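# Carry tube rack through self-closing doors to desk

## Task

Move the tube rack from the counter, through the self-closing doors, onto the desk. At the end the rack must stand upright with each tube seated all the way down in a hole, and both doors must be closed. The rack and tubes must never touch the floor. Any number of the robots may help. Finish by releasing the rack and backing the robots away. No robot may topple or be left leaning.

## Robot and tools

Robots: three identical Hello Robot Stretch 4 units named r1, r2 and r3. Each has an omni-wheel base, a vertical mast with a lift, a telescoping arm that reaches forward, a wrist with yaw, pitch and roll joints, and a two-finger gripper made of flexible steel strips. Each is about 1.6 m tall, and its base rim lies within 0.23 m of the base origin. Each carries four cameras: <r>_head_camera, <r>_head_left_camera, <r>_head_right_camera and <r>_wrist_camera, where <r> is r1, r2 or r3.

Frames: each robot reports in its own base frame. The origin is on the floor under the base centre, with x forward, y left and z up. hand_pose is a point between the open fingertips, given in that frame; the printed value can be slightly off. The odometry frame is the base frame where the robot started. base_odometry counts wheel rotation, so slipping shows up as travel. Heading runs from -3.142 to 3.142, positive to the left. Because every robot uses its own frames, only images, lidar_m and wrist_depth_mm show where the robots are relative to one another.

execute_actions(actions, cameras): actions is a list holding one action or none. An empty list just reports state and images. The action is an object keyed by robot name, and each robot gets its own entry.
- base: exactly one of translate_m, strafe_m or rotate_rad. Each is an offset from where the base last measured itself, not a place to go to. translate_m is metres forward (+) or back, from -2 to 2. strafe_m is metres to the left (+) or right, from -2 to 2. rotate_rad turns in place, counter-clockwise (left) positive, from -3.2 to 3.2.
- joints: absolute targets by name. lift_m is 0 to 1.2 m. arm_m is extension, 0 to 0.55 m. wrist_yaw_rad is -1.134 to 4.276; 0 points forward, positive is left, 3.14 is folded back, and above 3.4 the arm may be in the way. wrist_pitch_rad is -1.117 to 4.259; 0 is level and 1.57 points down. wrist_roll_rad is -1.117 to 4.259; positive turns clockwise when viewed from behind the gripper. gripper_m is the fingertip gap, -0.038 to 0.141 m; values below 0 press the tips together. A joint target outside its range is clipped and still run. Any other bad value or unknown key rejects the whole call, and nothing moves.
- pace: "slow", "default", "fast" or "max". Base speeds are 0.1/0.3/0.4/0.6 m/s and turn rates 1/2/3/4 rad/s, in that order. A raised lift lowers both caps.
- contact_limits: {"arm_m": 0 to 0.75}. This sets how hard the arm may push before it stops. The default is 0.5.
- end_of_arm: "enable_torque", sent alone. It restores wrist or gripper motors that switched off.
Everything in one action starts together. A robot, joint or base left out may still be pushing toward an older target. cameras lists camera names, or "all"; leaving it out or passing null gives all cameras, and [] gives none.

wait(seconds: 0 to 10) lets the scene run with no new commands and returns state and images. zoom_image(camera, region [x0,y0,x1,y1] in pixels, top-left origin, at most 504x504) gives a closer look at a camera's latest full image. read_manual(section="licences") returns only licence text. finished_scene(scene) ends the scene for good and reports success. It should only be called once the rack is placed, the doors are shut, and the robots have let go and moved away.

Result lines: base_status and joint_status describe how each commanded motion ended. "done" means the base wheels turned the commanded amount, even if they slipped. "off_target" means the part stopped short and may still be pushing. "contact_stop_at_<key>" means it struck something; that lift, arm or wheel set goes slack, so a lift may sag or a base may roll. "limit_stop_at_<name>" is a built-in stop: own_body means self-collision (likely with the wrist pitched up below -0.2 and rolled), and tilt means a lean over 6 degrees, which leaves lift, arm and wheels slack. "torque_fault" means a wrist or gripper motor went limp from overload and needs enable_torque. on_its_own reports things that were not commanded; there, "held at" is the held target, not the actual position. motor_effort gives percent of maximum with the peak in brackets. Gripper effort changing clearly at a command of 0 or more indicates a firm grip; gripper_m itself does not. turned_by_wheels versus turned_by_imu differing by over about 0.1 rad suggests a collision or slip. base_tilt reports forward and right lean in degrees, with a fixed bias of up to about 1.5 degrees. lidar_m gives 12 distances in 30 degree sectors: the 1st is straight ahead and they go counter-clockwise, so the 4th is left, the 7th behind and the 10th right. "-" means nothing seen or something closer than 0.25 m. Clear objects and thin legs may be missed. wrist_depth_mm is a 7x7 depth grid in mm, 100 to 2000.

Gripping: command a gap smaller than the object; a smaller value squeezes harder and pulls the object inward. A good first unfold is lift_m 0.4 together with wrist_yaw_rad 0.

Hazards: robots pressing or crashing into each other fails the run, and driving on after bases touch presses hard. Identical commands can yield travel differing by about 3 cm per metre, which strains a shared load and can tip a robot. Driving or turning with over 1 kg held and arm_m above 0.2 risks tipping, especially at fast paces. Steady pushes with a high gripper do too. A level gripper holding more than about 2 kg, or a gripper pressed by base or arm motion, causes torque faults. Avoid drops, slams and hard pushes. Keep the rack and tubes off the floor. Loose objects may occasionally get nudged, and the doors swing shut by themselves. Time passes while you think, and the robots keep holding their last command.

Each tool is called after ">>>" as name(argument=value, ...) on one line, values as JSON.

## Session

>>> execute_actions(actions=[], cameras=["r1_head_left_camera","r2_head_left_camera","r3_head_left_camera","r1_head_camera","r2_head_camera","r3_head_camera"])

Scene clock: 0.00 s.
r1.base_odometry: x=+0.000 y=+0.000 heading=+0.000 (m, m, rad; r1's odometry frame)
r1.turned_by_wheels: +0.000 (rad since the last result)
r1.turned_by_imu: +0.000 (rad since the last result)
r1.base_tilt: forward=+0.3 right=-0.3 (deg)
r1.lidar_m: 1.27 2.75 2.01 1.77 1.82 1.37 1.24 1.27 1.46 1.33 1.35 1.71
r1.base_status: not commanded
r1.joint_positions: lift_m=+0.197 arm_m=-0.002 wrist_yaw_rad=+3.188 wrist_pitch_rad=+0.000 wrist_roll_rad=-0.002 gripper_m=+0.057
r1.joint_status: not commanded
r1.motor_effort: lift_m=+18 arm_m=+0 wrist_yaw_rad=+2 wrist_pitch_rad=-6 wrist_roll_rad=-1 gripper_m=-3 wheel_0=+0 wheel_1=+1 wheel_2=-1 (%)
r1.hand_pose: x=-0.1238 y=+0.0740 z=+0.3753 quat_wxyz=(-0.023, +0.000, -0.001, +1.000) (m; r1's base frame)
r1.wrist_depth_mm: - - 132 1397 1397 1397 1397 / - - 132 1366 1397 1430 1430 / - 113 134 1397 1397 1430 1464 / 139 137 273 1397 1430 1464 1464 / 213 1366 1366 1397 1430 1499 1499 / 213 1160 991 1118 200 1229 1229 / 212 798 878 - 904 842 891
r2.base_odometry: x=+0.000 y=+0.000 heading=+0.000 (m, m, rad; r2's odometry frame)
r2.turned_by_wheels: +0.000 (rad since the last result)
r2.turned_by_imu: +0.000 (rad since the last result)
r2.base_tilt: forward=+0.0 right=-0.3 (deg)
r2.lidar_m: 1.56 1.17 1.04 1.04 1.23 2.35 2.54 2.36 2.06 2.09 1.78 1.55
r2.base_status: not commanded
r2.joint_positions: lift_m=+0.261 arm_m=+0.003 wrist_yaw_rad=+3.179 wrist_pitch_rad=-0.002 wrist_roll_rad=-0.003 gripper_m=+0.057
r2.joint_status: not commanded
r2.motor_effort: lift_m=+19 arm_m=+0 wrist_yaw_rad=-2 wrist_pitch_rad=-4 wrist_roll_rad=-1 gripper_m=-2 wheel_0=+0 wheel_1=+0 wheel_2=+0 (%)
r2.hand_pose: x=-0.1181 y=+0.0765 z=+0.4401 quat_wxyz=(-0.019, +0.001, -0.001, +1.000) (m; r2's base frame)
r2.wrist_depth_mm: - - 138 - - - - / - - 137 - - - - / - 107 137 - - - - / - 139 151 - - - - / 197 - - - - - - / 202 1499 198 1499 198 1499 1499 / 206 960 1025 - 1098 931 1025
r3.base_odometry: x=+0.000 y=+0.000 heading=+0.000 (m, m, rad; r3's odometry frame)
r3.turned_by_wheels: +0.000 (rad since the last result)
r3.turned_by_imu: +0.000 (rad since the last result)
r3.base_tilt: forward=-0.7 right=+0.0 (deg)
r3.lidar_m: 1.25 2.16 1.40 1.25 1.31 1.61 1.18 1.25 1.58 1.83 1.94 2.39
r3.base_status: not commanded
r3.joint_positions: lift_m=+0.137 arm_m=-0.002 wrist_yaw_rad=+3.101 wrist_pitch_rad=+0.015 wrist_roll_rad=+0.002 gripper_m=+0.057
r3.joint_status: not commanded
r3.motor_effort: lift_m=+20 arm_m=+0 wrist_yaw_rad=+2 wrist_pitch_rad=-6 wrist_roll_rad=-1 gripper_m=-4 wheel_0=+0 wheel_1=+0 wheel_2=+0 (%)
r3.hand_pose: x=-0.1157 y=+0.0990 z=+0.3106 quat_wxyz=(+0.020, -0.008, +0.001, +1.000) (m; r3's base frame)
r3.wrist_depth_mm: - 141 1397 - - 1983 1430 / - 121 175 - - 1983 1397 / - 123 170 - - 1921 1430 / 116 142 243 - - 1921 1430 / 1708 - - - - 1863 1397 / 1078 1182 198 1205 194 1182 1182 / 768 788 798 112 798 759 831
pictures: r1_head_camera, r1_head_left_camera, r2_head_camera, r2_head_left_camera, r3_head_camera, r3_head_left_camera
Images, in order (width x height): r1_head_camera 420x560, r1_head_left_camera 420x672, r2_head_camera 420x560, r2_head_left_camera 420x672, r3_head_camera 420x560, r3_head_left_camera 420x672.

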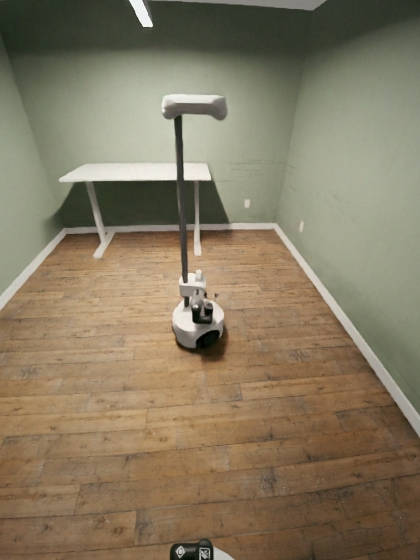

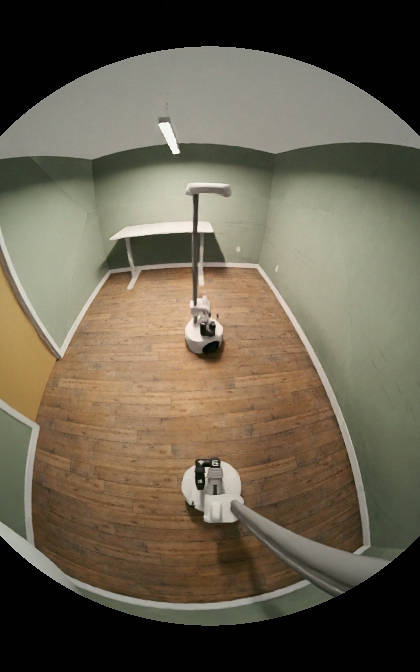

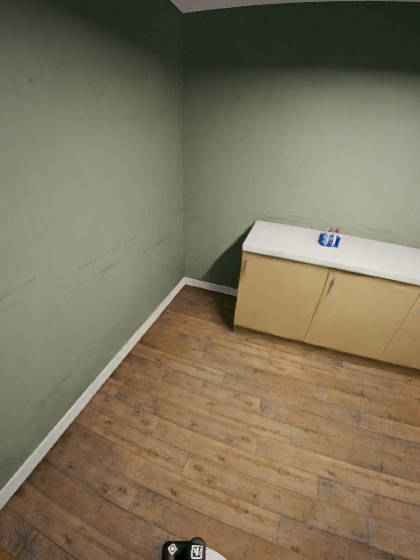

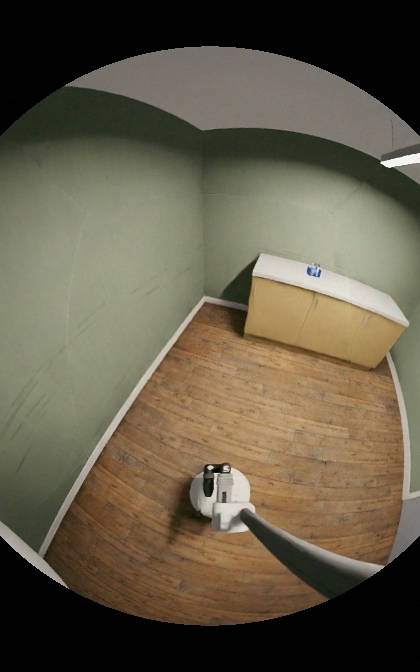

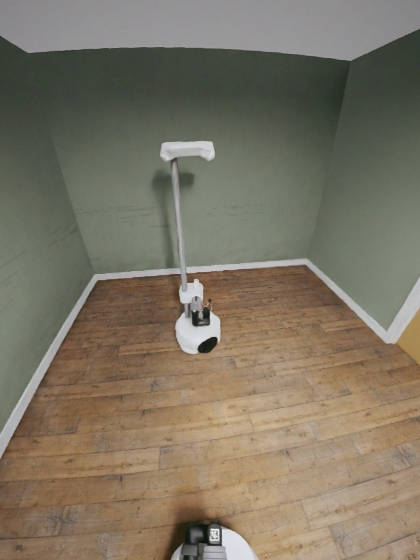

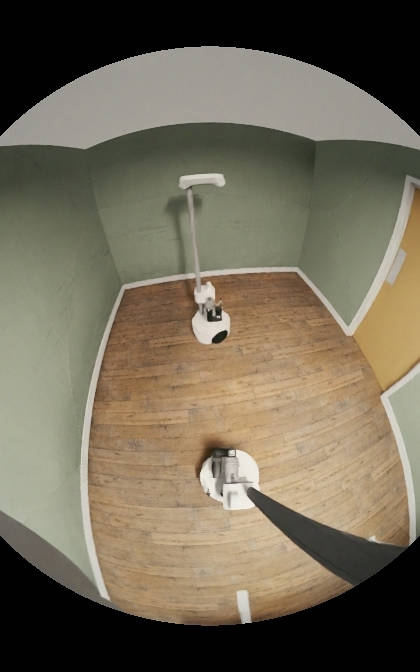

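>>> execute_actions(actions=[{"r2":{"base":{"rotate_rad":-0.42},"joints":{"lift_m":0.4,"wrist_yaw_rad":0,"gripper_m":0.14},"pace":"fast"},"r3":{"base":{"rotate_rad":-1.02},"pace":"fast"},"r1":{"base":{"rotate_rad":1.69},"pace":"fast"}}], cameras=["r1_head_camera","r2_head_camera","r3_head_camera","r2_head_right_camera"])

Scene clock: 21.20 s.
r1.base_odometry: x=+0.000 y=+0.000 heading=+1.690 (m, m, rad; r1's odometry frame)
r1.turned_by_wheels: +1.690 (rad since the last result)
r1.turned_by_imu: +1.697 (rad since the last result)
r1.base_tilt: forward=+0.4 right=-0.2 (deg)
r1.lidar_m: 1.77 1.80 1.31 1.24 1.28 1.41 1.34 1.40 1.87 1.25 2.58 1.95
r1.base_status: done
r1.joint_positions: lift_m=+0.197 arm_m=-0.002 wrist_yaw_rad=+3.188 wrist_pitch_rad=+0.000 wrist_roll_rad=-0.002 gripper_m=+0.057
r1.joint_status: not commanded
r1.motor_effort: lift_m=+18(18) arm_m=+0(0) wrist_yaw_rad=+1(1) wrist_pitch_rad=-5(6) wrist_roll_rad=-2(1) gripper_m=-3(3) wheel_0=-1(11) wheel_1=+0(8) wheel_2=+0(10) (%)
r1.hand_pose: x=-0.1238 y=+0.0740 z=+0.3753 quat_wxyz=(-0.023, +0.000, -0.001, +1.000) (m; r1's base frame)
r1.wrist_depth_mm: - - 131 1430 1430 1430 1430 / - - 132 1464 1430 1464 1430 / - 113 134 1499 1430 1430 1397 / 138 136 273 1499 1464 1464 1464 / 213 1537 1499 1464 1499 1464 1464 / 214 1138 991 1118 200 1205 1229 / 212 798 878 - 904 842 891
r2.base_odometry: x=+0.000 y=+0.000 heading=-0.420 (m, m, rad; r2's odometry frame)
r2.turned_by_wheels: -0.420 (rad since the last result)
r2.turned_by_imu: -0.416 (rad since the last result)
r2.base_tilt: forward=+0.0 right=-0.2 (deg)
r2.lidar_m: 1.55 1.58 1.13 1.04 1.04 1.35 2.53 2.57 2.18 2.06 2.13 1.71
r2.base_status: done
r2.joint_positions: lift_m=+0.400 arm_m=+0.003 wrist_yaw_rad=+0.000 wrist_pitch_rad=-0.002 wrist_roll_rad=-0.003 gripper_m=+0.140
r2.joint_status: all done
r2.motor_effort: lift_m=+21(27) arm_m=-1(1) wrist_yaw_rad=-2(8) wrist_pitch_rad=-5(4) wrist_roll_rad=-2(1) gripper_m=+1(0) wheel_0=+0(7) wheel_1=-2(8) wheel_2=-1(8) (%)
r2.hand_pose: x=+0.4620 y=-0.0873 z=+0.5785 quat_wxyz=(+1.000, -0.001, -0.001, +0.000) (m; r2's base frame)
r2.wrist_depth_mm: 1808 1921 1921 1983 - - - / 1808 1921 1921 1983 - - - / 1863 1921 1308 1366 1366 1464 1464 / 1756 1863 1336 1366 1366 1464 1464 / 1756 1983 1366 1397 1397 1430 1464 / 1708 1708 1336 1397 1397 1430 1537 / 1255 1255 1308 - 1366 1205 1281
r3.base_odometry: x=+0.000 y=+0.000 heading=-1.020 (m, m, rad; r3's odometry frame)
r3.turned_by_wheels: -1.020 (rad since the last result)
r3.turned_by_imu: -1.025 (rad since the last result)
r3.base_tilt: forward=-0.7 right=+0.0 (deg)
r3.lidar_m: 1.94 2.39 1.26 2.08 1.40 1.27 1.31 1.66 1.19 1.18 1.62 1.83
r3.base_status: done
r3.joint_positions: lift_m=+0.137 arm_m=-0.002 wrist_yaw_rad=+3.101 wrist_pitch_rad=+0.015 wrist_roll_rad=+0.002 gripper_m=+0.057
r3.joint_status: not commanded
r3.motor_effort: lift_m=+20(20) arm_m=+0(0) wrist_yaw_rad=+2(0) wrist_pitch_rad=-4(5) wrist_roll_rad=-1(2) gripper_m=+1(1) wheel_0=+0(7) wheel_1=-1(7) wheel_2=-1(8) (%)
r3.hand_pose: x=-0.1157 y=+0.0990 z=+0.3106 quat_wxyz=(+0.020, -0.008, +0.001, +1.000) (m; r3's base frame)
r3.wrist_depth_mm: - 141 1537 1464 1308 1229 1138 / - 121 175 1430 1308 1229 1118 / - 122 169 1464 1336 1205 1138 / 116 141 243 1464 1336 1229 1138 / 1618 1756 1618 1499 1308 1205 1098 / 1078 1205 198 1229 193 1182 1118 / 759 798 809 112 798 750 820
pictures: r1_head_camera, r2_head_camera, r2_head_right_camera, r3_head_camera
Images, in order (width x height): r1_head_camera 420x560, r2_head_camera 420x560, r2_head_right_camera 420x672, r3_head_camera 420x560.

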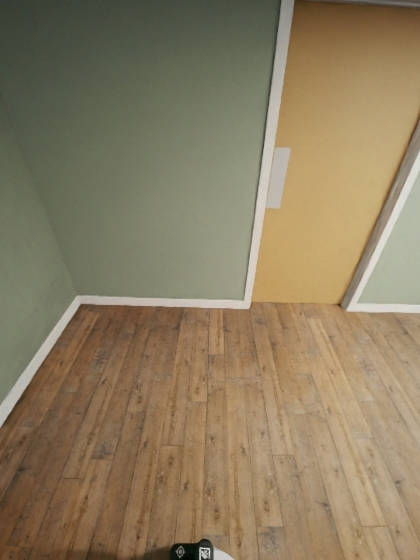

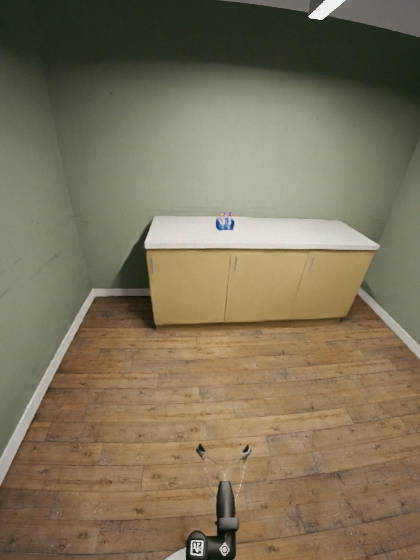

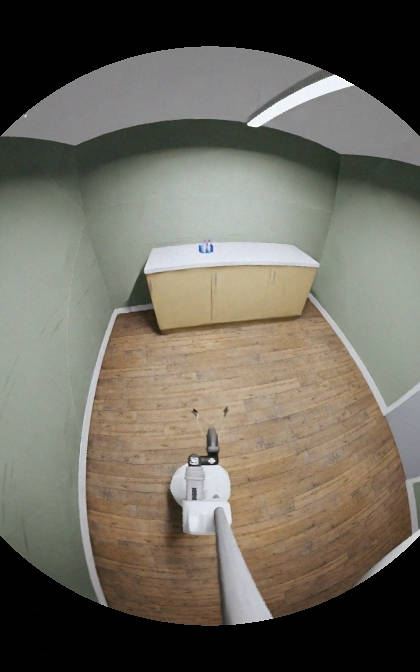

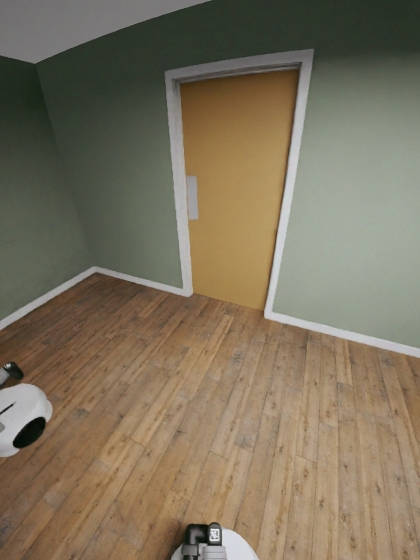

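>>> execute_actions(actions=[{"r2":{"base":{"translate_m":1.15},"joints":{"lift_m":1.2,"wrist_pitch_rad":1.0},"pace":"max"},"r3":{"base":{"translate_m":1.62},"pace":"max"},"r1":{"base":{"strafe_m":-0.76},"pace":"default"}}], cameras=["r1_head_camera","r2_wrist_camera","r3_head_left_camera"])

Scene clock: 30.67 s.
r1.base_odometry: x=+0.755 y=+0.090 heading=+1.690 (m, m, rad; r1's odometry frame)
r1.turned_by_wheels: +0.000 (rad since the last result)
r1.turned_by_imu: -0.002 (rad since the last result)
r1.base_tilt: forward=+0.3 right=-0.4 (deg)
r1.lidar_m: 1.21 1.86 2.08 2.00 1.93 1.40 1.33 1.38 1.88 1.90 1.99 1.86
r1.base_status: done
r1.joint_positions: lift_m=+0.197 arm_m=-0.002 wrist_yaw_rad=+3.188 wrist_pitch_rad=+0.000 wrist_roll_rad=-0.002 gripper_m=+0.057
r1.joint_status: not commanded
r1.motor_effort: lift_m=+18(18) arm_m=+0(1) wrist_yaw_rad=+1(0) wrist_pitch_rad=-7(6) wrist_roll_rad=+1(2) gripper_m=-3(2) wheel_0=+1(14) wheel_1=-2(6) wheel_2=+0(9) (%)
r1.hand_pose: x=-0.1238 y=+0.0740 z=+0.3753 quat_wxyz=(-0.023, +0.000, -0.001, +1.000) (m; r1's base frame)
r1.wrist_depth_mm: - - 131 1430 1430 1430 1430 / - - 132 1430 1464 1397 1397 / - 113 134 1430 1464 1430 1430 / 139 137 273 1499 1464 1464 1430 / 213 1499 1499 1499 1464 1499 1430 / 213 1138 991 1138 200 1205 1229 / 212 788 878 - 891 842 878
r2.base_odometry: x=+1.050 y=-0.469 heading=-0.420 (m, m, rad; r2's odometry frame)
r2.turned_by_wheels: +0.000 (rad since the last result)
r2.turned_by_imu: +0.001 (rad since the last result)
r2.base_tilt: forward=+0.0 right=-0.2 (deg)
r2.lidar_m: 0.40 0.40 0.53 1.16 1.18 1.51 3.39 3.15 2.10 1.95 0.72 0.46
r2.base_status: done
r2.joint_positions: lift_m=+1.200 arm_m=+0.003 wrist_yaw_rad=+0.000 wrist_pitch_rad=+1.001 wrist_roll_rad=-0.003 gripper_m=+0.140
r2.joint_status: all done
r2.motor_effort: lift_m=+20(27) arm_m=-1(1) wrist_yaw_rad=-1(2) wrist_pitch_rad=-2(2) wrist_roll_rad=-1(1) gripper_m=+0(2) wheel_0=-2(9) wheel_1=-2(7) wheel_2=+1(13) (%)
r2.hand_pose: x=+0.3291 y=-0.0874 z=+1.1352 quat_wxyz=(+0.877, -0.001, +0.480, +0.001) (m; r2's base frame)
r2.wrist_depth_mm: 750 750 741 723 723 732 723 / 654 647 654 591 640 654 640 / 580 585 580 569 569 574 574 / 525 525 521 525 521 517 517 / 480 480 480 492 508 512 676 / 627 634 647 715 759 866 1255 / 1229 1182 1229 - 1229 1255 1229
r3.base_odometry: x=+0.848 y=-1.381 heading=-1.020 (m, m, rad; r3's odometry frame)
r3.turned_by_wheels: +0.000 (rad since the last result)
r3.turned_by_imu: +0.004 (rad since the last result)
r3.base_tilt: forward=-0.7 right=+0.0 (deg)
r3.lidar_m: 0.43 0.57 1.00 2.08 2.69 1.22 2.83 2.04 1.89 0.54 0.47 0.41
r3.base_status: done
r3.joint_positions: lift_m=+0.137 arm_m=-0.002 wrist_yaw_rad=+3.101 wrist_pitch_rad=+0.015 wrist_roll_rad=+0.002 gripper_m=+0.057
r3.joint_status: not commanded
r3.motor_effort: lift_m=+20(20) arm_m=+0(0) wrist_yaw_rad=+3(1) wrist_pitch_rad=-4(5) wrist_roll_rad=-2(1) gripper_m=-3(4) wheel_0=-2(8) wheel_1=-2(6) wheel_2=+0(15) (%)
r3.hand_pose: x=-0.1157 y=+0.0990 z=+0.3106 quat_wxyz=(+0.020, -0.008, +0.001, +1.000) (m; r3's base frame)
r3.wrist_depth_mm: - 141 - - - - - / - 121 175 - - - - / - 122 169 - - - - / 116 141 244 - - - - / 1708 - - - 1708 1229 - / 1078 1229 200 1229 193 1205 1182 / 778 798 809 112 809 750 820
pictures: r1_head_camera, r2_wrist_camera, r3_head_left_camera
Images, in order (width x height): r1_head_camera 420x560, r2_wrist_camera 616x392, r3_head_left_camera 420x672.

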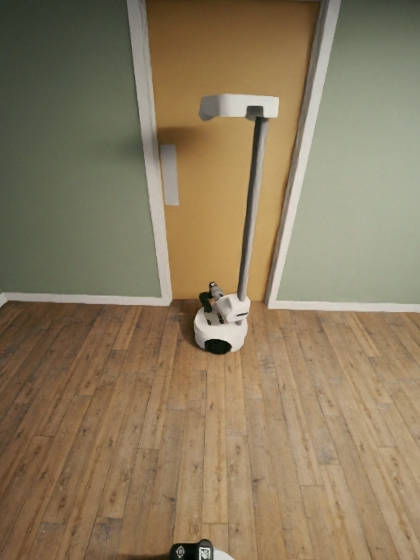

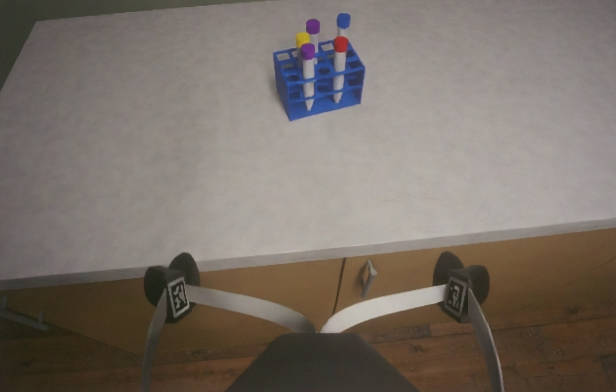

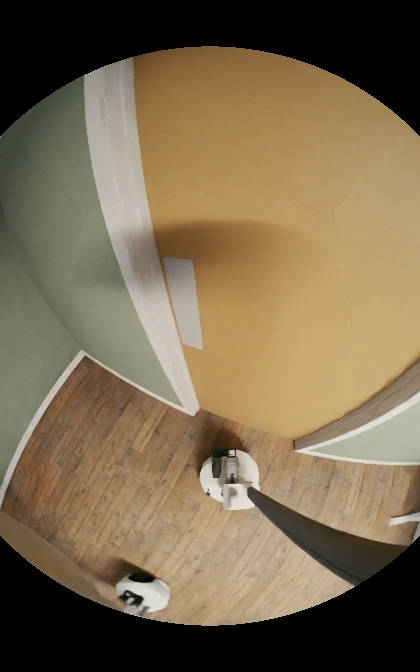

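>>> zoom_image(camera="r2_wrist_camera", region=[250, 0, 400, 130])

Region (250, 0, 400, 130) of r2_wrist_camera's 616x392 image, scaled by 3.360; it fills the top 437 rows of this view, and the rest is white.

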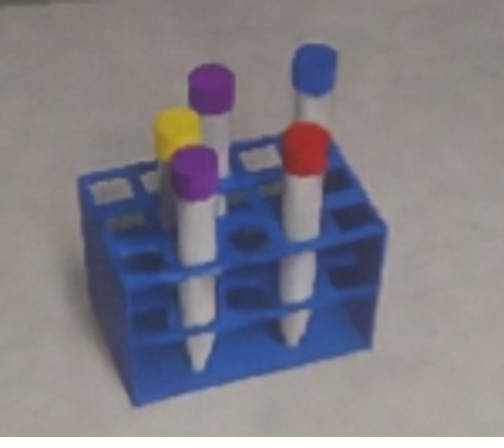

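>>> execute_actions(actions=[{"r2":{"base":{"rotate_rad":0.30},"joints":{"lift_m":0.86,"wrist_pitch_rad":0.2}},"r3":{"base":{"rotate_rad":-0.4}},"r1":{"base":{"translate_m":0.6}}}], cameras=[])

>>> execute_actions(actions=[{"r2":{"base":{"strafe_m":-0.224},"joints":{"arm_m":0.09}},"r3":{"base":{"translate_m":0.17}}}], cameras=["r2_wrist_camera","r3_head_left_camera"])

Scene clock: 50.30 s.
r1.base_odometry: x=+0.683 y=+0.686 heading=+1.690 (m, m, rad; r1's odometry frame)
r1.turned_by_wheels: +0.000 (rad since the last result)
r1.turned_by_imu: -0.005 (rad since the last result)
r1.base_tilt: forward=+0.4 right=-0.4 (deg)
r1.lidar_m: 0.62 1.25 1.65 2.01 2.10 2.03 1.93 2.00 2.02 1.92 1.73 0.68
r1.base_status: done
r1.joint_positions: lift_m=+0.197 arm_m=-0.002 wrist_yaw_rad=+3.188 wrist_pitch_rad=+0.000 wrist_roll_rad=-0.002 gripper_m=+0.057
r1.joint_status: not commanded
r1.motor_effort: lift_m=+18(18) arm_m=+0(1) wrist_yaw_rad=+1(1) wrist_pitch_rad=-8(7) wrist_roll_rad=+0(3) gripper_m=-4(2) wheel_0=+1(7) wheel_1=+2(5) wheel_2=+0(6) (%)
r1.hand_pose: x=-0.1238 y=+0.0740 z=+0.3753 quat_wxyz=(-0.023, +0.000, -0.001, +1.000) (m; r1's base frame)
r1.wrist_depth_mm: - - 131 - 1983 - 1921 / - - 132 - - - - / - 113 134 - - 1983 - / 139 136 272 - - - 1983 / 213 - - - - - - / 213 1160 1008 1118 200 1255 1229 / 212 788 878 - 904 842 878
r2.base_odometry: x=+1.050 y=-0.469 heading=-0.121 (m, m, rad; r2's odometry frame)
r2.turned_by_wheels: +0.300 (rad since the last result)
r2.turned_by_imu: +0.299 (rad since the last result)
r2.base_tilt: forward=+0.0 right=-0.3 (deg)
r2.lidar_m: 0.41 0.46 1.17 1.16 1.29 2.11 3.68 2.38 1.95 1.02 0.50 0.40
r2.base_status: done
r2.joint_positions: lift_m=+0.860 arm_m=+0.003 wrist_yaw_rad=+0.000 wrist_pitch_rad=+0.202 wrist_roll_rad=-0.003 gripper_m=+0.140
r2.joint_status: all done
r2.motor_effort: lift_m=+17(18) arm_m=-1(0) wrist_yaw_rad=-1(1) wrist_pitch_rad=-6(9) wrist_roll_rad=-2(1) gripper_m=-1(0) wheel_0=-3(5) wheel_1=-2(6) wheel_2=-1(6) (%)
r2.hand_pose: x=+0.4561 y=-0.0874 z=+0.9804 quat_wxyz=(+0.995, -0.001, +0.101, +0.000) (m; r2's base frame)
r2.wrist_depth_mm: 931 854 820 778 741 715 683 / 960 904 854 798 768 732 707 / 976 931 866 831 788 750 723 / 1025 976 778 750 759 421 683 / 455 455 455 455 452 404 407 / 322 304 290 322 289 286 317 / 257 247 250 - 258 236 245
r3.base_odometry: x=+0.848 y=-1.381 heading=-1.421 (m, m, rad; r3's odometry frame)
r3.turned_by_wheels: -0.400 (rad since the last result)
r3.turned_by_imu: -0.402 (rad since the last result)
r3.base_tilt: forward=-0.7 right=+0.0 (deg)
r3.lidar_m: 0.41 0.44 0.56 1.47 2.20 0.68 0.61 2.90 1.94 1.33 0.56 0.44
r3.base_status: done
r3.joint_positions: lift_m=+0.137 arm_m=-0.002 wrist_yaw_rad=+3.101 wrist_pitch_rad=+0.015 wrist_roll_rad=+0.002 gripper_m=+0.057
r3.joint_status: not commanded
r3.motor_effort: lift_m=+21(20) arm_m=-1(0) wrist_yaw_rad=+1(3) wrist_pitch_rad=-6(5) wrist_roll_rad=-3(1) gripper_m=-3(2) wheel_0=+0(5) wheel_1=+0(5) wheel_2=-1(6) (%)
r3.hand_pose: x=-0.1157 y=+0.0990 z=+0.3106 quat_wxyz=(+0.020, -0.008, +0.001, +1.000) (m; r3's base frame)
r3.wrist_depth_mm: - 141 1008 - - - - / - 121 176 - - - - / - 122 170 1025 - - - / 116 141 243 778 - - - / 1708 - - 1025 - - - / 1078 1229 198 750 194 1205 1205 / 759 788 788 113 798 750 820
pictures: none
No camera images: the call's "cameras" was empty. Leave "cameras" out to get every camera's image.

Scene clock: 52.33 s.
r1.base_odometry: x=+0.683 y=+0.686 heading=+1.690 (m, m, rad; r1's odometry frame)
r1.turned_by_wheels: +0.000 (rad since the last result)
r1.turned_by_imu: -0.001 (rad since the last result)
r1.base_tilt: forward=+0.2 right=-0.3 (deg)
r1.lidar_m: 0.80 1.24 1.67 2.02 2.09 2.01 1.93 2.01 2.01 1.92 1.72 1.28
r1.base_status: not commanded
r1.joint_positions: lift_m=+0.197 arm_m=-0.002 wrist_yaw_rad=+3.188 wrist_pitch_rad=+0.000 wrist_roll_rad=-0.002 gripper_m=+0.057
r1.joint_status: not commanded
r1.motor_effort: lift_m=+18(18) arm_m=+0(0) wrist_yaw_rad=-1(1) wrist_pitch_rad=-5(5) wrist_roll_rad=+0(2) gripper_m=-2(3) wheel_0=+1(1) wheel_1=+2(2) wheel_2=+0(0) (%)
r1.hand_pose: x=-0.1238 y=+0.0740 z=+0.3753 quat_wxyz=(-0.023, +0.000, -0.001, +1.000) (m; r1's base frame)
r1.wrist_depth_mm: - - 131 - - 1983 1983 / - - 132 - - - 1983 / - 113 134 - - - - / 139 136 273 - - - - / 214 1983 - - - - - / 213 1160 1025 1118 200 1229 1229 / 212 788 866 - 904 842 878
r2.base_odometry: x=+1.023 y=-0.691 heading=-0.121 (m, m, rad; r2's odometry frame)
r2.turned_by_wheels: +0.000 (rad since the last result)
r2.turned_by_imu: +0.001 (rad since the last result)
r2.base_tilt: forward=+0.0 right=-0.3 (deg)
r2.lidar_m: 0.36 0.43 0.66 1.38 1.54 2.51 3.73 2.07 1.75 0.95 0.46 0.38
r2.base_status: done
r2.joint_positions: lift_m=+0.860 arm_m=+0.089 wrist_yaw_rad=+0.000 wrist_pitch_rad=+0.202 wrist_roll_rad=-0.003 gripper_m=+0.140
r2.joint_status: all done
r2.motor_effort: lift_m=+17(17) arm_m=+5(4) wrist_yaw_rad=-1(2) wrist_pitch_rad=-4(6) wrist_roll_rad=-1(1) gripper_m=-2(5) wheel_0=+0(11) wheel_1=+0(9) wheel_2=+1(0) (%)
r2.hand_pose: x=+0.5426 y=-0.0874 z=+0.9804 quat_wxyz=(+0.995, -0.001, +0.101, +0.000) (m; r2's base frame)
r2.wrist_depth_mm: 788 741 691 647 634 591 574 / 798 759 741 676 640 621 591 / 854 798 750 707 676 634 603 / 842 798 750 332 676 647 621 / 449 455 421 345 413 445 442 / 320 303 287 319 287 285 315 / 247 247 248 - 258 235 244
r3.base_odometry: x=+0.873 y=-1.549 heading=-1.421 (m, m, rad; r3's odometry frame)
r3.turned_by_wheels: +0.000 (rad since the last result)
r3.turned_by_imu: +0.000 (rad since the last result)
r3.base_tilt: forward=-0.7 right=+0.1 (deg)
r3.lidar_m: 0.25 0.26 0.41 0.78 2.16 0.90 0.76 3.09 1.97 0.72 0.38 0.25
r3.base_status: done
r3.joint_positions: lift_m=+0.137 arm_m=-0.002 wrist_yaw_rad=+3.101 wrist_pitch_rad=+0.015 wrist_roll_rad=+0.002 gripper_m=+0.057
r3.joint_status: not commanded
r3.motor_effort: lift_m=+20(20) arm_m=+0(0) wrist_yaw_rad=+2(2) wrist_pitch_rad=-5(6) wrist_roll_rad=-3(2) gripper_m=-4(0) wheel_0=-1(4) wheel_1=-1(7) wheel_2=+0(7) (%)
r3.hand_pose: x=-0.1157 y=+0.0990 z=+0.3106 quat_wxyz=(+0.020, -0.008, +0.001, +1.000) (m; r3's base frame)
r3.wrist_depth_mm: - 141 - - - - - / - 121 176 - - - - / - 122 170 - - - - / 116 141 244 1182 - - - / 1708 - - 1042 - - - / 1098 1205 199 931 194 1205 1160 / 759 788 809 112 798 741 820
pictures: r2_wrist_camera, r3_head_left_camera
Images, in order (width x height): r2_wrist_camera 616x392, r3_head_left_camera 420x672.

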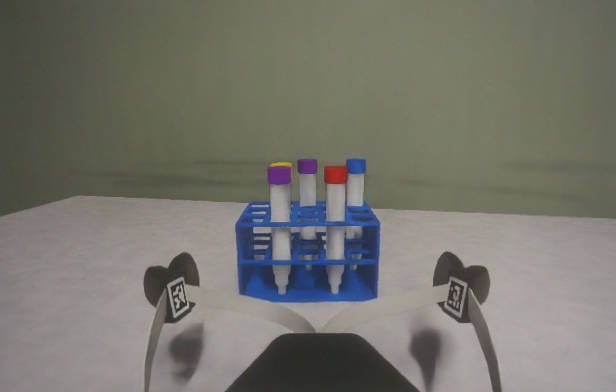

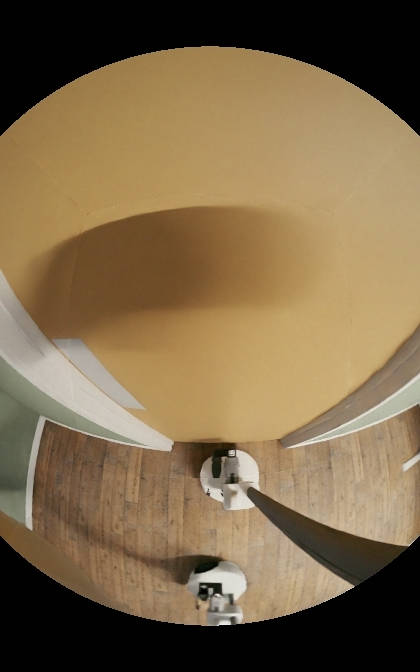

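>>> execute_actions(actions=[{"r2":{"base":{"strafe_m":0.007},"joints":{"arm_m":0.197,"lift_m":0.838},"pace":"slow"},"r3":{"base":{"translate_m":0.45},"pace":"slow"},"r1":{"base":{"translate_m":0.6},"pace":"default"}}], cameras=["r2_wrist_camera","r3_head_left_camera"])

Scene clock: 62.27 s.
r1.base_odometry: x=+0.611 y=+1.282 heading=+1.691 (m, m, rad; r1's odometry frame)
r1.turned_by_wheels: +0.000 (rad since the last result)
r1.turned_by_imu: -0.006 (rad since the last result)
r1.base_tilt: forward=+0.3 right=-0.3 (deg)
r1.lidar_m: 0.63 0.73 0.82 2.01 2.08 2.64 2.50 2.62 2.03 1.91 0.85 0.78
r1.base_status: done
r1.joint_positions: lift_m=+0.197 arm_m=-0.002 wrist_yaw_rad=+3.188 wrist_pitch_rad=+0.000 wrist_roll_rad=-0.002 gripper_m=+0.057
r1.joint_status: not commanded
r1.motor_effort: lift_m=+18(18) arm_m=+1(0) wrist_yaw_rad=+1(1) wrist_pitch_rad=-6(6) wrist_roll_rad=-1(0) gripper_m=-2(4) wheel_0=+2(7) wheel_1=+2(9) wheel_2=+1(8) (%)
r1.hand_pose: x=-0.1238 y=+0.0740 z=+0.3753 quat_wxyz=(-0.023, +0.000, -0.001, +1.000) (m; r1's base frame)
r1.wrist_depth_mm: - - 131 - - - - / - - 132 - - - - / - 113 134 - - - - / 139 136 273 - - - - / 213 1983 - - - - - / 214 1138 1008 1138 200 1255 1229 / 212 798 878 - 904 831 878
r2.base_odometry: x=+1.024 y=-0.684 heading=-0.121 (m, m, rad; r2's odometry frame)
r2.turned_by_wheels: +0.000 (rad since the last result)
r2.turned_by_imu: +0.002 (rad since the last result)
r2.base_tilt: forward=+0.0 right=-0.3 (deg)
r2.lidar_m: 0.38 0.43 0.68 1.37 1.54 2.49 3.73 2.09 1.75 0.94 0.48 0.37
r2.base_status: done
r2.joint_positions: lift_m=+0.838 arm_m=+0.196 wrist_yaw_rad=+0.000 wrist_pitch_rad=+0.202 wrist_roll_rad=-0.003 gripper_m=+0.140
r2.joint_status: all done
r2.motor_effort: lift_m=+17(14) arm_m=+6(5) wrist_yaw_rad=-1(1) wrist_pitch_rad=-5(4) wrist_roll_rad=-1(2) gripper_m=+1(0) wheel_0=-1(3) wheel_1=+2(4) wheel_2=+0(1) (%)
r2.hand_pose: x=+0.6495 y=-0.0874 z=+0.9585 quat_wxyz=(+0.995, -0.001, +0.101, +0.000) (m; r2's base frame)
r2.wrist_depth_mm: 661 627 591 564 530 508 492 / 676 647 609 585 549 530 504 / 723 683 634 591 564 539 521 / 732 683 640 254 517 559 535 / 394 392 230 218 232 384 382 / 276 262 228 216 227 246 273 / 213 214 215 - 220 204 215
r3.base_odometry: x=+0.941 y=-1.993 heading=-1.421 (m, m, rad; r3's odometry frame)
r3.turned_by_wheels: +0.000 (rad since the last result)
r3.turned_by_imu: +0.003 (rad since the last result)
r3.base_tilt: forward=-0.7 right=+0.1 (deg)
r3.lidar_m: 0.25 0.49 1.05 0.47 0.45 0.78 0.63 2.65 0.38 0.25 - 0.25
r3.base_status: done
r3.joint_positions: lift_m=+0.137 arm_m=-0.002 wrist_yaw_rad=+3.101 wrist_pitch_rad=+0.015 wrist_roll_rad=+0.002 gripper_m=+0.057
r3.joint_status: not commanded
r3.motor_effort: lift_m=+20(20) arm_m=+0(0) wrist_yaw_rad=+4(3) wrist_pitch_rad=-5(6) wrist_roll_rad=-1(1) gripper_m=-3(4) wheel_0=+9(20) wheel_1=-2(10) wheel_2=-13(22) (%)
r3.hand_pose: x=-0.1157 y=+0.0990 z=+0.3106 quat_wxyz=(+0.020, -0.008, +0.001, +1.000) (m; r3's base frame)
r3.wrist_depth_mm: - 141 1025 - - - - / - 121 175 - - - - / - 122 169 - - - - / 116 141 243 1098 - - - / 1708 - - 1025 - - - / 1098 1182 198 788 194 1182 1160 / 759 809 788 112 809 750 809
pictures: r2_wrist_camera, r3_head_left_camera
Images, in order (width x height): r2_wrist_camera 616x392, r3_head_left_camera 420x672.

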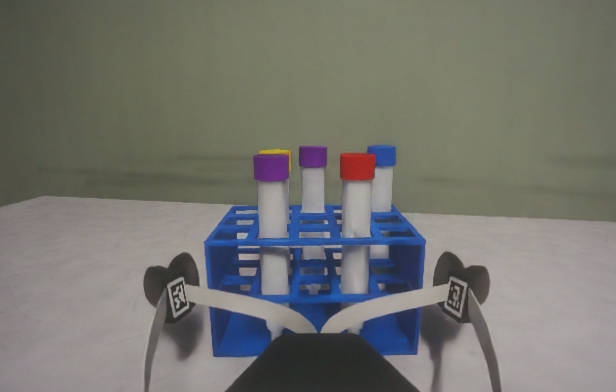

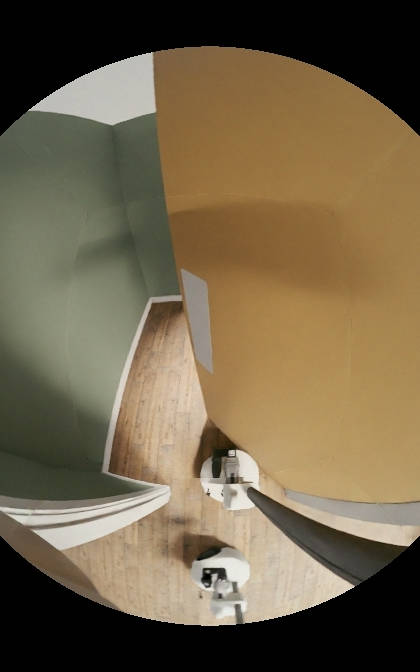

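>>> execute_actions(actions=[{"r2":{"joints":{"arm_m":0.204,"gripper_m":0.05}},"r3":{"base":{"translate_m":0.35},"pace":"slow"},"r1":{"base":{"translate_m":0.25},"pace":"slow"}}], cameras=["r2_wrist_camera","r3_head_left_camera"])

Scene clock: 70.30 s.
r1.base_odometry: x=+0.581 y=+1.530 heading=+1.691 (m, m, rad; r1's odometry frame)
r1.turned_by_wheels: +0.000 (rad since the last result)
r1.turned_by_imu: -0.004 (rad since the last result)
r1.base_tilt: forward=+0.4 right=-0.3 (deg)
r1.lidar_m: 0.75 0.57 0.54 1.32 2.09 2.85 2.78 2.86 2.03 1.49 0.60 0.65
r1.base_status: done
r1.joint_positions: lift_m=+0.197 arm_m=-0.002 wrist_yaw_rad=+3.188 wrist_pitch_rad=+0.000 wrist_roll_rad=-0.002 gripper_m=+0.057
r1.joint_status: not commanded
r1.motor_effort: lift_m=+18(18) arm_m=+0(0) wrist_yaw_rad=+1(1) wrist_pitch_rad=-7(5) wrist_roll_rad=-2(1) gripper_m=-2(3) wheel_0=+3(8) wheel_1=+4(7) wheel_2=-2(6) (%)
r1.hand_pose: x=-0.1238 y=+0.0740 z=+0.3753 quat_wxyz=(-0.023, +0.000, -0.001, +1.000) (m; r1's base frame)
r1.wrist_depth_mm: - - 131 - - - - / - - 132 - - - - / - 113 134 - - - - / 139 136 274 - - - - / 215 - - - - - - / 213 1160 1008 1118 200 1205 1229 / 213 788 878 - 904 842 891
r2.base_odometry: x=+1.024 y=-0.684 heading=-0.121 (m, m, rad; r2's odometry frame)
r2.turned_by_wheels: +0.000 (rad since the last result)
r2.turned_by_imu: +0.002 (rad since the last result)
r2.base_tilt: forward=+0.0 right=-0.3 (deg)
r2.lidar_m: 0.37 0.41 0.69 1.37 1.55 2.48 3.73 2.11 1.75 0.93 0.47 0.37
r2.base_status: not commanded
r2.joint_positions: lift_m=+0.838 arm_m=+0.203 wrist_yaw_rad=+0.000 wrist_pitch_rad=+0.203 wrist_roll_rad=-0.003 gripper_m=+0.050
r2.joint_status: all done
r2.motor_effort: lift_m=+17(16) arm_m=+5(6) wrist_yaw_rad=-1(1) wrist_pitch_rad=-8(8) wrist_roll_rad=-1(1) gripper_m=-23(23) wheel_0=-1(1) wheel_1=+2(2) wheel_2=+0(0) (%)
r2.hand_pose: x=+0.6565 y=-0.0874 z=+0.9582 quat_wxyz=(+0.995, -0.001, +0.101, +0.000) (m; r2's base frame)
r2.wrist_depth_mm: 647 615 580 549 525 496 484 / 691 647 597 580 549 521 500 / 707 668 627 591 549 535 508 / 707 668 634 229 229 544 530 / 387 389 200 197 186 379 377 / 276 176 187 204 186 174 271 / 212 213 197 - 193 211 209
r3.base_odometry: x=+0.993 y=-2.339 heading=-1.421 (m, m, rad; r3's odometry frame)
r3.turned_by_wheels: +0.000 (rad since the last result)
r3.turned_by_imu: +0.001 (rad since the last result)
r3.base_tilt: forward=-0.7 right=+0.0 (deg)
r3.lidar_m: 1.78 1.46 1.07 1.00 0.66 0.67 0.74 0.50 0.25 0.25 - 0.25
r3.base_status: done
r3.joint_positions: lift_m=+0.137 arm_m=-0.002 wrist_yaw_rad=+3.101 wrist_pitch_rad=+0.015 wrist_roll_rad=+0.002 gripper_m=+0.057
r3.joint_status: not commanded
r3.motor_effort: lift_m=+20(20) arm_m=+0(0) wrist_yaw_rad=+1(1) wrist_pitch_rad=-4(6) wrist_roll_rad=+0(2) gripper_m=+0(3) wheel_0=+8(12) wheel_1=-2(10) wheel_2=-4(18) (%)
r3.hand_pose: x=-0.1157 y=+0.0990 z=+0.3106 quat_wxyz=(+0.020, -0.008, +0.001, +1.000) (m; r3's base frame)
r3.wrist_depth_mm: - 141 1118 - - - 580 / - 121 175 - - - 585 / - 122 170 - - - 591 / 116 142 244 - - - 591 / 1661 - - 1008 - 1708 591 / 1078 1182 198 878 193 991 585 / 768 798 809 112 788 640 591
pictures: r2_wrist_camera, r3_head_left_camera
Images, in order (width x height): r2_wrist_camera 616x392, r3_head_left_camera 420x672.

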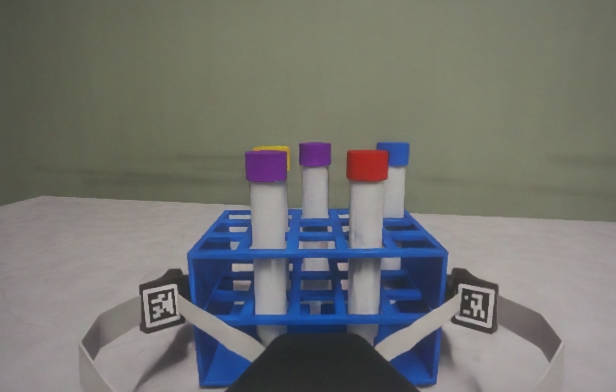

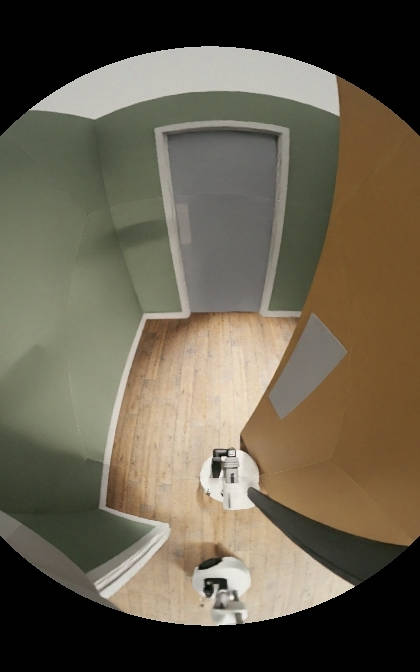

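>>> execute_actions(actions=[{"r2":{"joints":{"lift_m":0.9}},"r3":{"base":{"translate_m":0.12},"pace":"slow"},"r1":{"base":{"translate_m":0.4},"pace":"default"}}], cameras=["r2_wrist_camera"])

Scene clock: 78.03 s.
r1.base_odometry: x=+0.533 y=+1.927 heading=+1.691 (m, m, rad; r1's odometry frame)
r1.turned_by_wheels: +0.000 (rad since the last result)
r1.turned_by_imu: -0.004 (rad since the last result)
r1.base_tilt: forward=+0.2 right=-0.5 (deg)
r1.lidar_m: 0.47 0.61 1.03 0.39 2.10 2.83 3.21 3.29 2.01 0.43 0.44 0.49
r1.base_status: done
r1.joint_positions: lift_m=+0.197 arm_m=-0.002 wrist_yaw_rad=+3.188 wrist_pitch_rad=+0.000 wrist_roll_rad=-0.002 gripper_m=+0.057
r1.joint_status: not commanded
r1.motor_effort: lift_m=+18(18) arm_m=+1(0) wrist_yaw_rad=+1(1) wrist_pitch_rad=-9(5) wrist_roll_rad=-1(0) gripper_m=-4(2) wheel_0=+1(11) wheel_1=+1(8) wheel_2=+0(12) (%)
r1.hand_pose: x=-0.1238 y=+0.0740 z=+0.3753 quat_wxyz=(-0.023, +0.000, -0.001, +1.000) (m; r1's base frame)
r1.wrist_depth_mm: - - 131 - - - - / - - 132 - - - - / - 113 134 - - - - / 139 136 273 - - - - / 213 1983 - - - - - / 213 1160 1008 1118 200 1229 1229 / 213 798 878 - 891 831 891
r2.base_odometry: x=+1.024 y=-0.684 heading=-0.121 (m, m, rad; r2's odometry frame)
r2.turned_by_wheels: +0.000 (rad since the last result)
r2.turned_by_imu: +0.001 (rad since the last result)
r2.base_tilt: forward=+0.0 right=-0.3 (deg)
r2.lidar_m: 0.38 0.44 0.66 1.38 1.54 2.51 3.73 2.09 1.75 0.93 0.48 0.37
r2.base_status: not commanded
r2.joint_positions: lift_m=+0.900 arm_m=+0.203 wrist_yaw_rad=+0.000 wrist_pitch_rad=+0.203 wrist_roll_rad=-0.003 gripper_m=+0.050
r2.joint_status: all done
r2.motor_effort: lift_m=+22(23) arm_m=+6(5) wrist_yaw_rad=+0(1) wrist_pitch_rad=-8(9) wrist_roll_rad=-1(1) gripper_m=-20(18) wheel_0=-1(1) wheel_1=+2(2) wheel_2=+0(0) (%)
r2.hand_pose: x=+0.6565 y=-0.0874 z=+1.0197 quat_wxyz=(+0.995, -0.001, +0.102, +0.000) (m; r2's base frame)
r2.wrist_depth_mm: 647 615 585 559 530 504 484 / 683 640 597 574 549 512 500 / 707 668 621 585 549 535 508 / 741 691 654 229 229 554 530 / 554 554 200 197 187 554 539 / 394 177 188 204 186 174 382 / 301 301 203 - 193 301 296
r3.base_odometry: x=+1.011 y=-2.457 heading=-1.421 (m, m, rad; r3's odometry frame)
r3.turned_by_wheels: +0.000 (rad since the last result)
r3.turned_by_imu: +0.001 (rad since the last result)
r3.base_tilt: forward=-0.7 right=+0.0 (deg)
r3.lidar_m: 1.65 1.44 1.06 0.98 0.84 0.56 0.47 0.42 0.25 0.25 0.25 0.25
r3.base_status: done
r3.joint_positions: lift_m=+0.137 arm_m=-0.002 wrist_yaw_rad=+3.101 wrist_pitch_rad=+0.015 wrist_roll_rad=+0.002 gripper_m=+0.057
r3.joint_status: not commanded
r3.motor_effort: lift_m=+20(19) arm_m=+0(0) wrist_yaw_rad=+0(1) wrist_pitch_rad=-6(5) wrist_roll_rad=+1(2) gripper_m=-4(1) wheel_0=+6(9) wheel_1=-2(6) wheel_2=-4(11) (%)
r3.hand_pose: x=-0.1157 y=+0.0990 z=+0.3106 quat_wxyz=(+0.020, -0.008, +0.001, +1.000) (m; r3's base frame)
r3.wrist_depth_mm: - 141 854 - - 741 715 / - 121 176 - - 750 715 / - 123 170 878 - 750 723 / 116 141 244 621 - 759 715 / 707 - - - - 750 715 / 759 1182 198 621 193 750 723 / 723 788 615 112 809 707 699
pictures: r2_wrist_camera
Images, in order (width x height): r2_wrist_camera 616x392.

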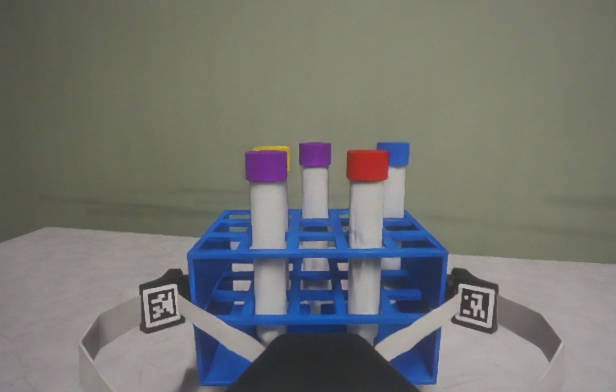

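>>> execute_actions(actions=[{"r2":{"base":{"translate_m":-2.0},"joints":{"arm_m":0.005},"pace":"fast"},"r3":{"base":{"translate_m":1.45},"pace":"fast"},"r1":{"base":{"translate_m":0.7},"pace":"default"}}], cameras=["r2_head_right_camera","r1_head_left_camera","r3_head_left_camera"])

Scene clock: 101.17 s.
r1.base_odometry: x=+0.449 y=+2.622 heading=+1.691 (m, m, rad; r1's odometry frame)
r1.turned_by_wheels: +0.000 (rad since the last result)
r1.turned_by_imu: -0.015 (rad since the last result)
r1.base_tilt: forward=+0.2 right=-0.4 (deg)
r1.lidar_m: 1.22 1.50 1.08 1.00 0.90 0.74 3.96 0.52 0.25 0.25 1.43 0.25
r1.base_status: done
r1.joint_positions: lift_m=+0.197 arm_m=-0.002 wrist_yaw_rad=+3.188 wrist_pitch_rad=+0.000 wrist_roll_rad=-0.002 gripper_m=+0.057
r1.joint_status: not commanded
r1.motor_effort: lift_m=+17(18) arm_m=+0(0) wrist_yaw_rad=+2(2) wrist_pitch_rad=-5(6) wrist_roll_rad=-2(0) gripper_m=-4(3) wheel_0=+6(20) wheel_1=-1(4) wheel_2=-5(19) (%)
r1.hand_pose: x=-0.1238 y=+0.0740 z=+0.3753 quat_wxyz=(-0.023, +0.000, -0.001, +1.000) (m; r1's base frame)
r1.wrist_depth_mm: - - 132 - - 750 699 / - - 132 - - 750 699 / - 113 134 - - 750 707 / 139 136 273 - - 750 715 / 214 - - - - 759 715 / 213 1160 1008 1138 201 750 723 / 213 788 866 - 904 715 707
r2.base_odometry: x=-0.961 y=-0.444 heading=-0.121 (m, m, rad; r2's odometry frame)
r2.turned_by_wheels: +0.000 (rad since the last result)
r2.turned_by_imu: +0.003 (rad since the last result)
r2.base_tilt: forward=+0.0 right=-0.2 (deg)
r2.lidar_m: 0.41 2.14 1.77 1.77 1.99 1.74 1.73 1.64 1.35 1.28 1.54 0.44
r2.base_status: done
r2.joint_positions: lift_m=+0.900 arm_m=+0.006 wrist_yaw_rad=+0.000 wrist_pitch_rad=+0.204 wrist_roll_rad=-0.003 gripper_m=+0.050
r2.joint_status: all done
r2.motor_effort: lift_m=+21(22) arm_m=-5(7) wrist_yaw_rad=-1(3) wrist_pitch_rad=-8(9) wrist_roll_rad=-1(1) gripper_m=-24(17) wheel_0=-1(7) wheel_1=+0(5) wheel_2=-2(11) (%)
r2.hand_pose: x=+0.4594 y=-0.0874 z=+1.0197 quat_wxyz=(+0.995, -0.001, +0.102, +0.000) (m; r2's base frame)
r2.wrist_depth_mm: 1921 - - - - - - / 1921 - - - - - - / 1921 - - - - - - / 1921 - - 230 229 - - / - - 199 196 188 - - / 1921 176 187 204 186 174 - / 1661 1661 204 - 193 1576 1661
r3.base_odometry: x=+1.228 y=-3.891 heading=-1.421 (m, m, rad; r3's odometry frame)
r3.turned_by_wheels: +0.000 (rad since the last result)
r3.turned_by_imu: +0.004 (rad since the last result)
r3.base_tilt: forward=-0.7 right=+0.0 (deg)
r3.lidar_m: 0.25 0.25 0.33 0.70 1.03 1.46 1.20 1.52 1.13 0.55 0.32 0.25
r3.base_status: done
r3.joint_positions: lift_m=+0.137 arm_m=-0.002 wrist_yaw_rad=+3.101 wrist_pitch_rad=+0.015 wrist_roll_rad=+0.002 gripper_m=+0.057
r3.joint_status: not commanded
r3.motor_effort: lift_m=+20(20) arm_m=+0(1) wrist_yaw_rad=+2(3) wrist_pitch_rad=-4(6) wrist_roll_rad=-3(3) gripper_m=-6(3) wheel_0=-1(12) wheel_1=-2(4) wheel_2=-1(15) (%)
r3.hand_pose: x=-0.1157 y=+0.0990 z=+0.3106 quat_wxyz=(+0.020, -0.008, +0.001, +1.000) (m; r3's base frame)
r3.wrist_depth_mm: - 141 1308 - - 1863 1336 / - 121 175 - - 1983 1308 / - 122 170 - - 1983 1308 / 116 141 244 - - 1921 1308 / 1537 - 1576 1366 - 1756 1281 / 1060 1205 198 1205 193 1182 1182 / 768 798 809 112 809 741 820
pictures: r1_head_left_camera, r2_head_right_camera, r3_head_left_camera
Images, in order (width x height): r1_head_left_camera 420x672, r2_head_right_camera 420x672, r3_head_left_camera 420x672.

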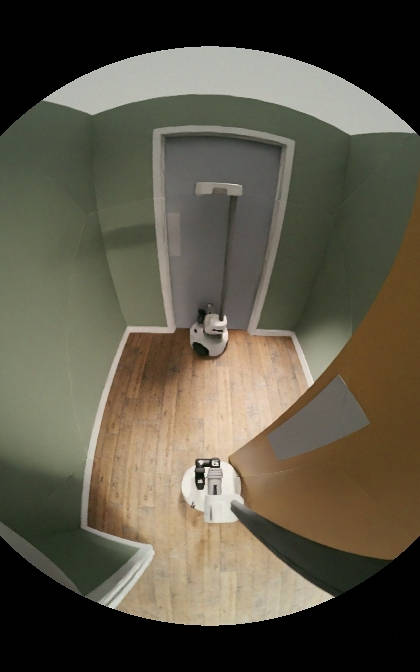

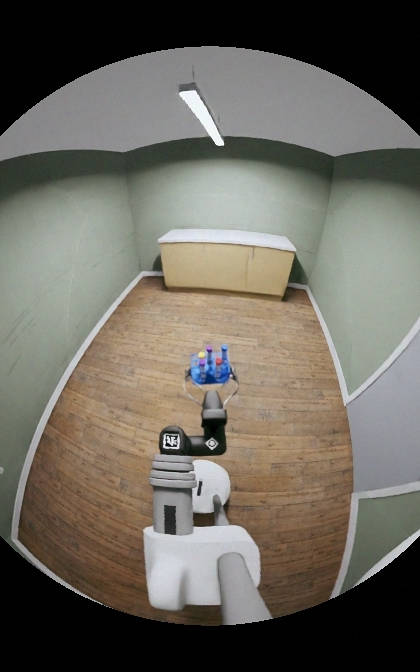

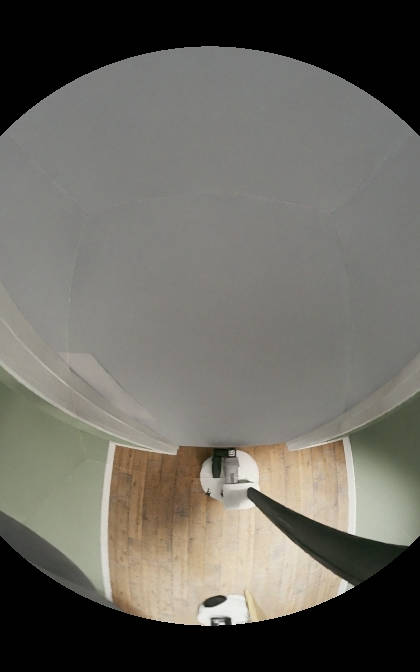

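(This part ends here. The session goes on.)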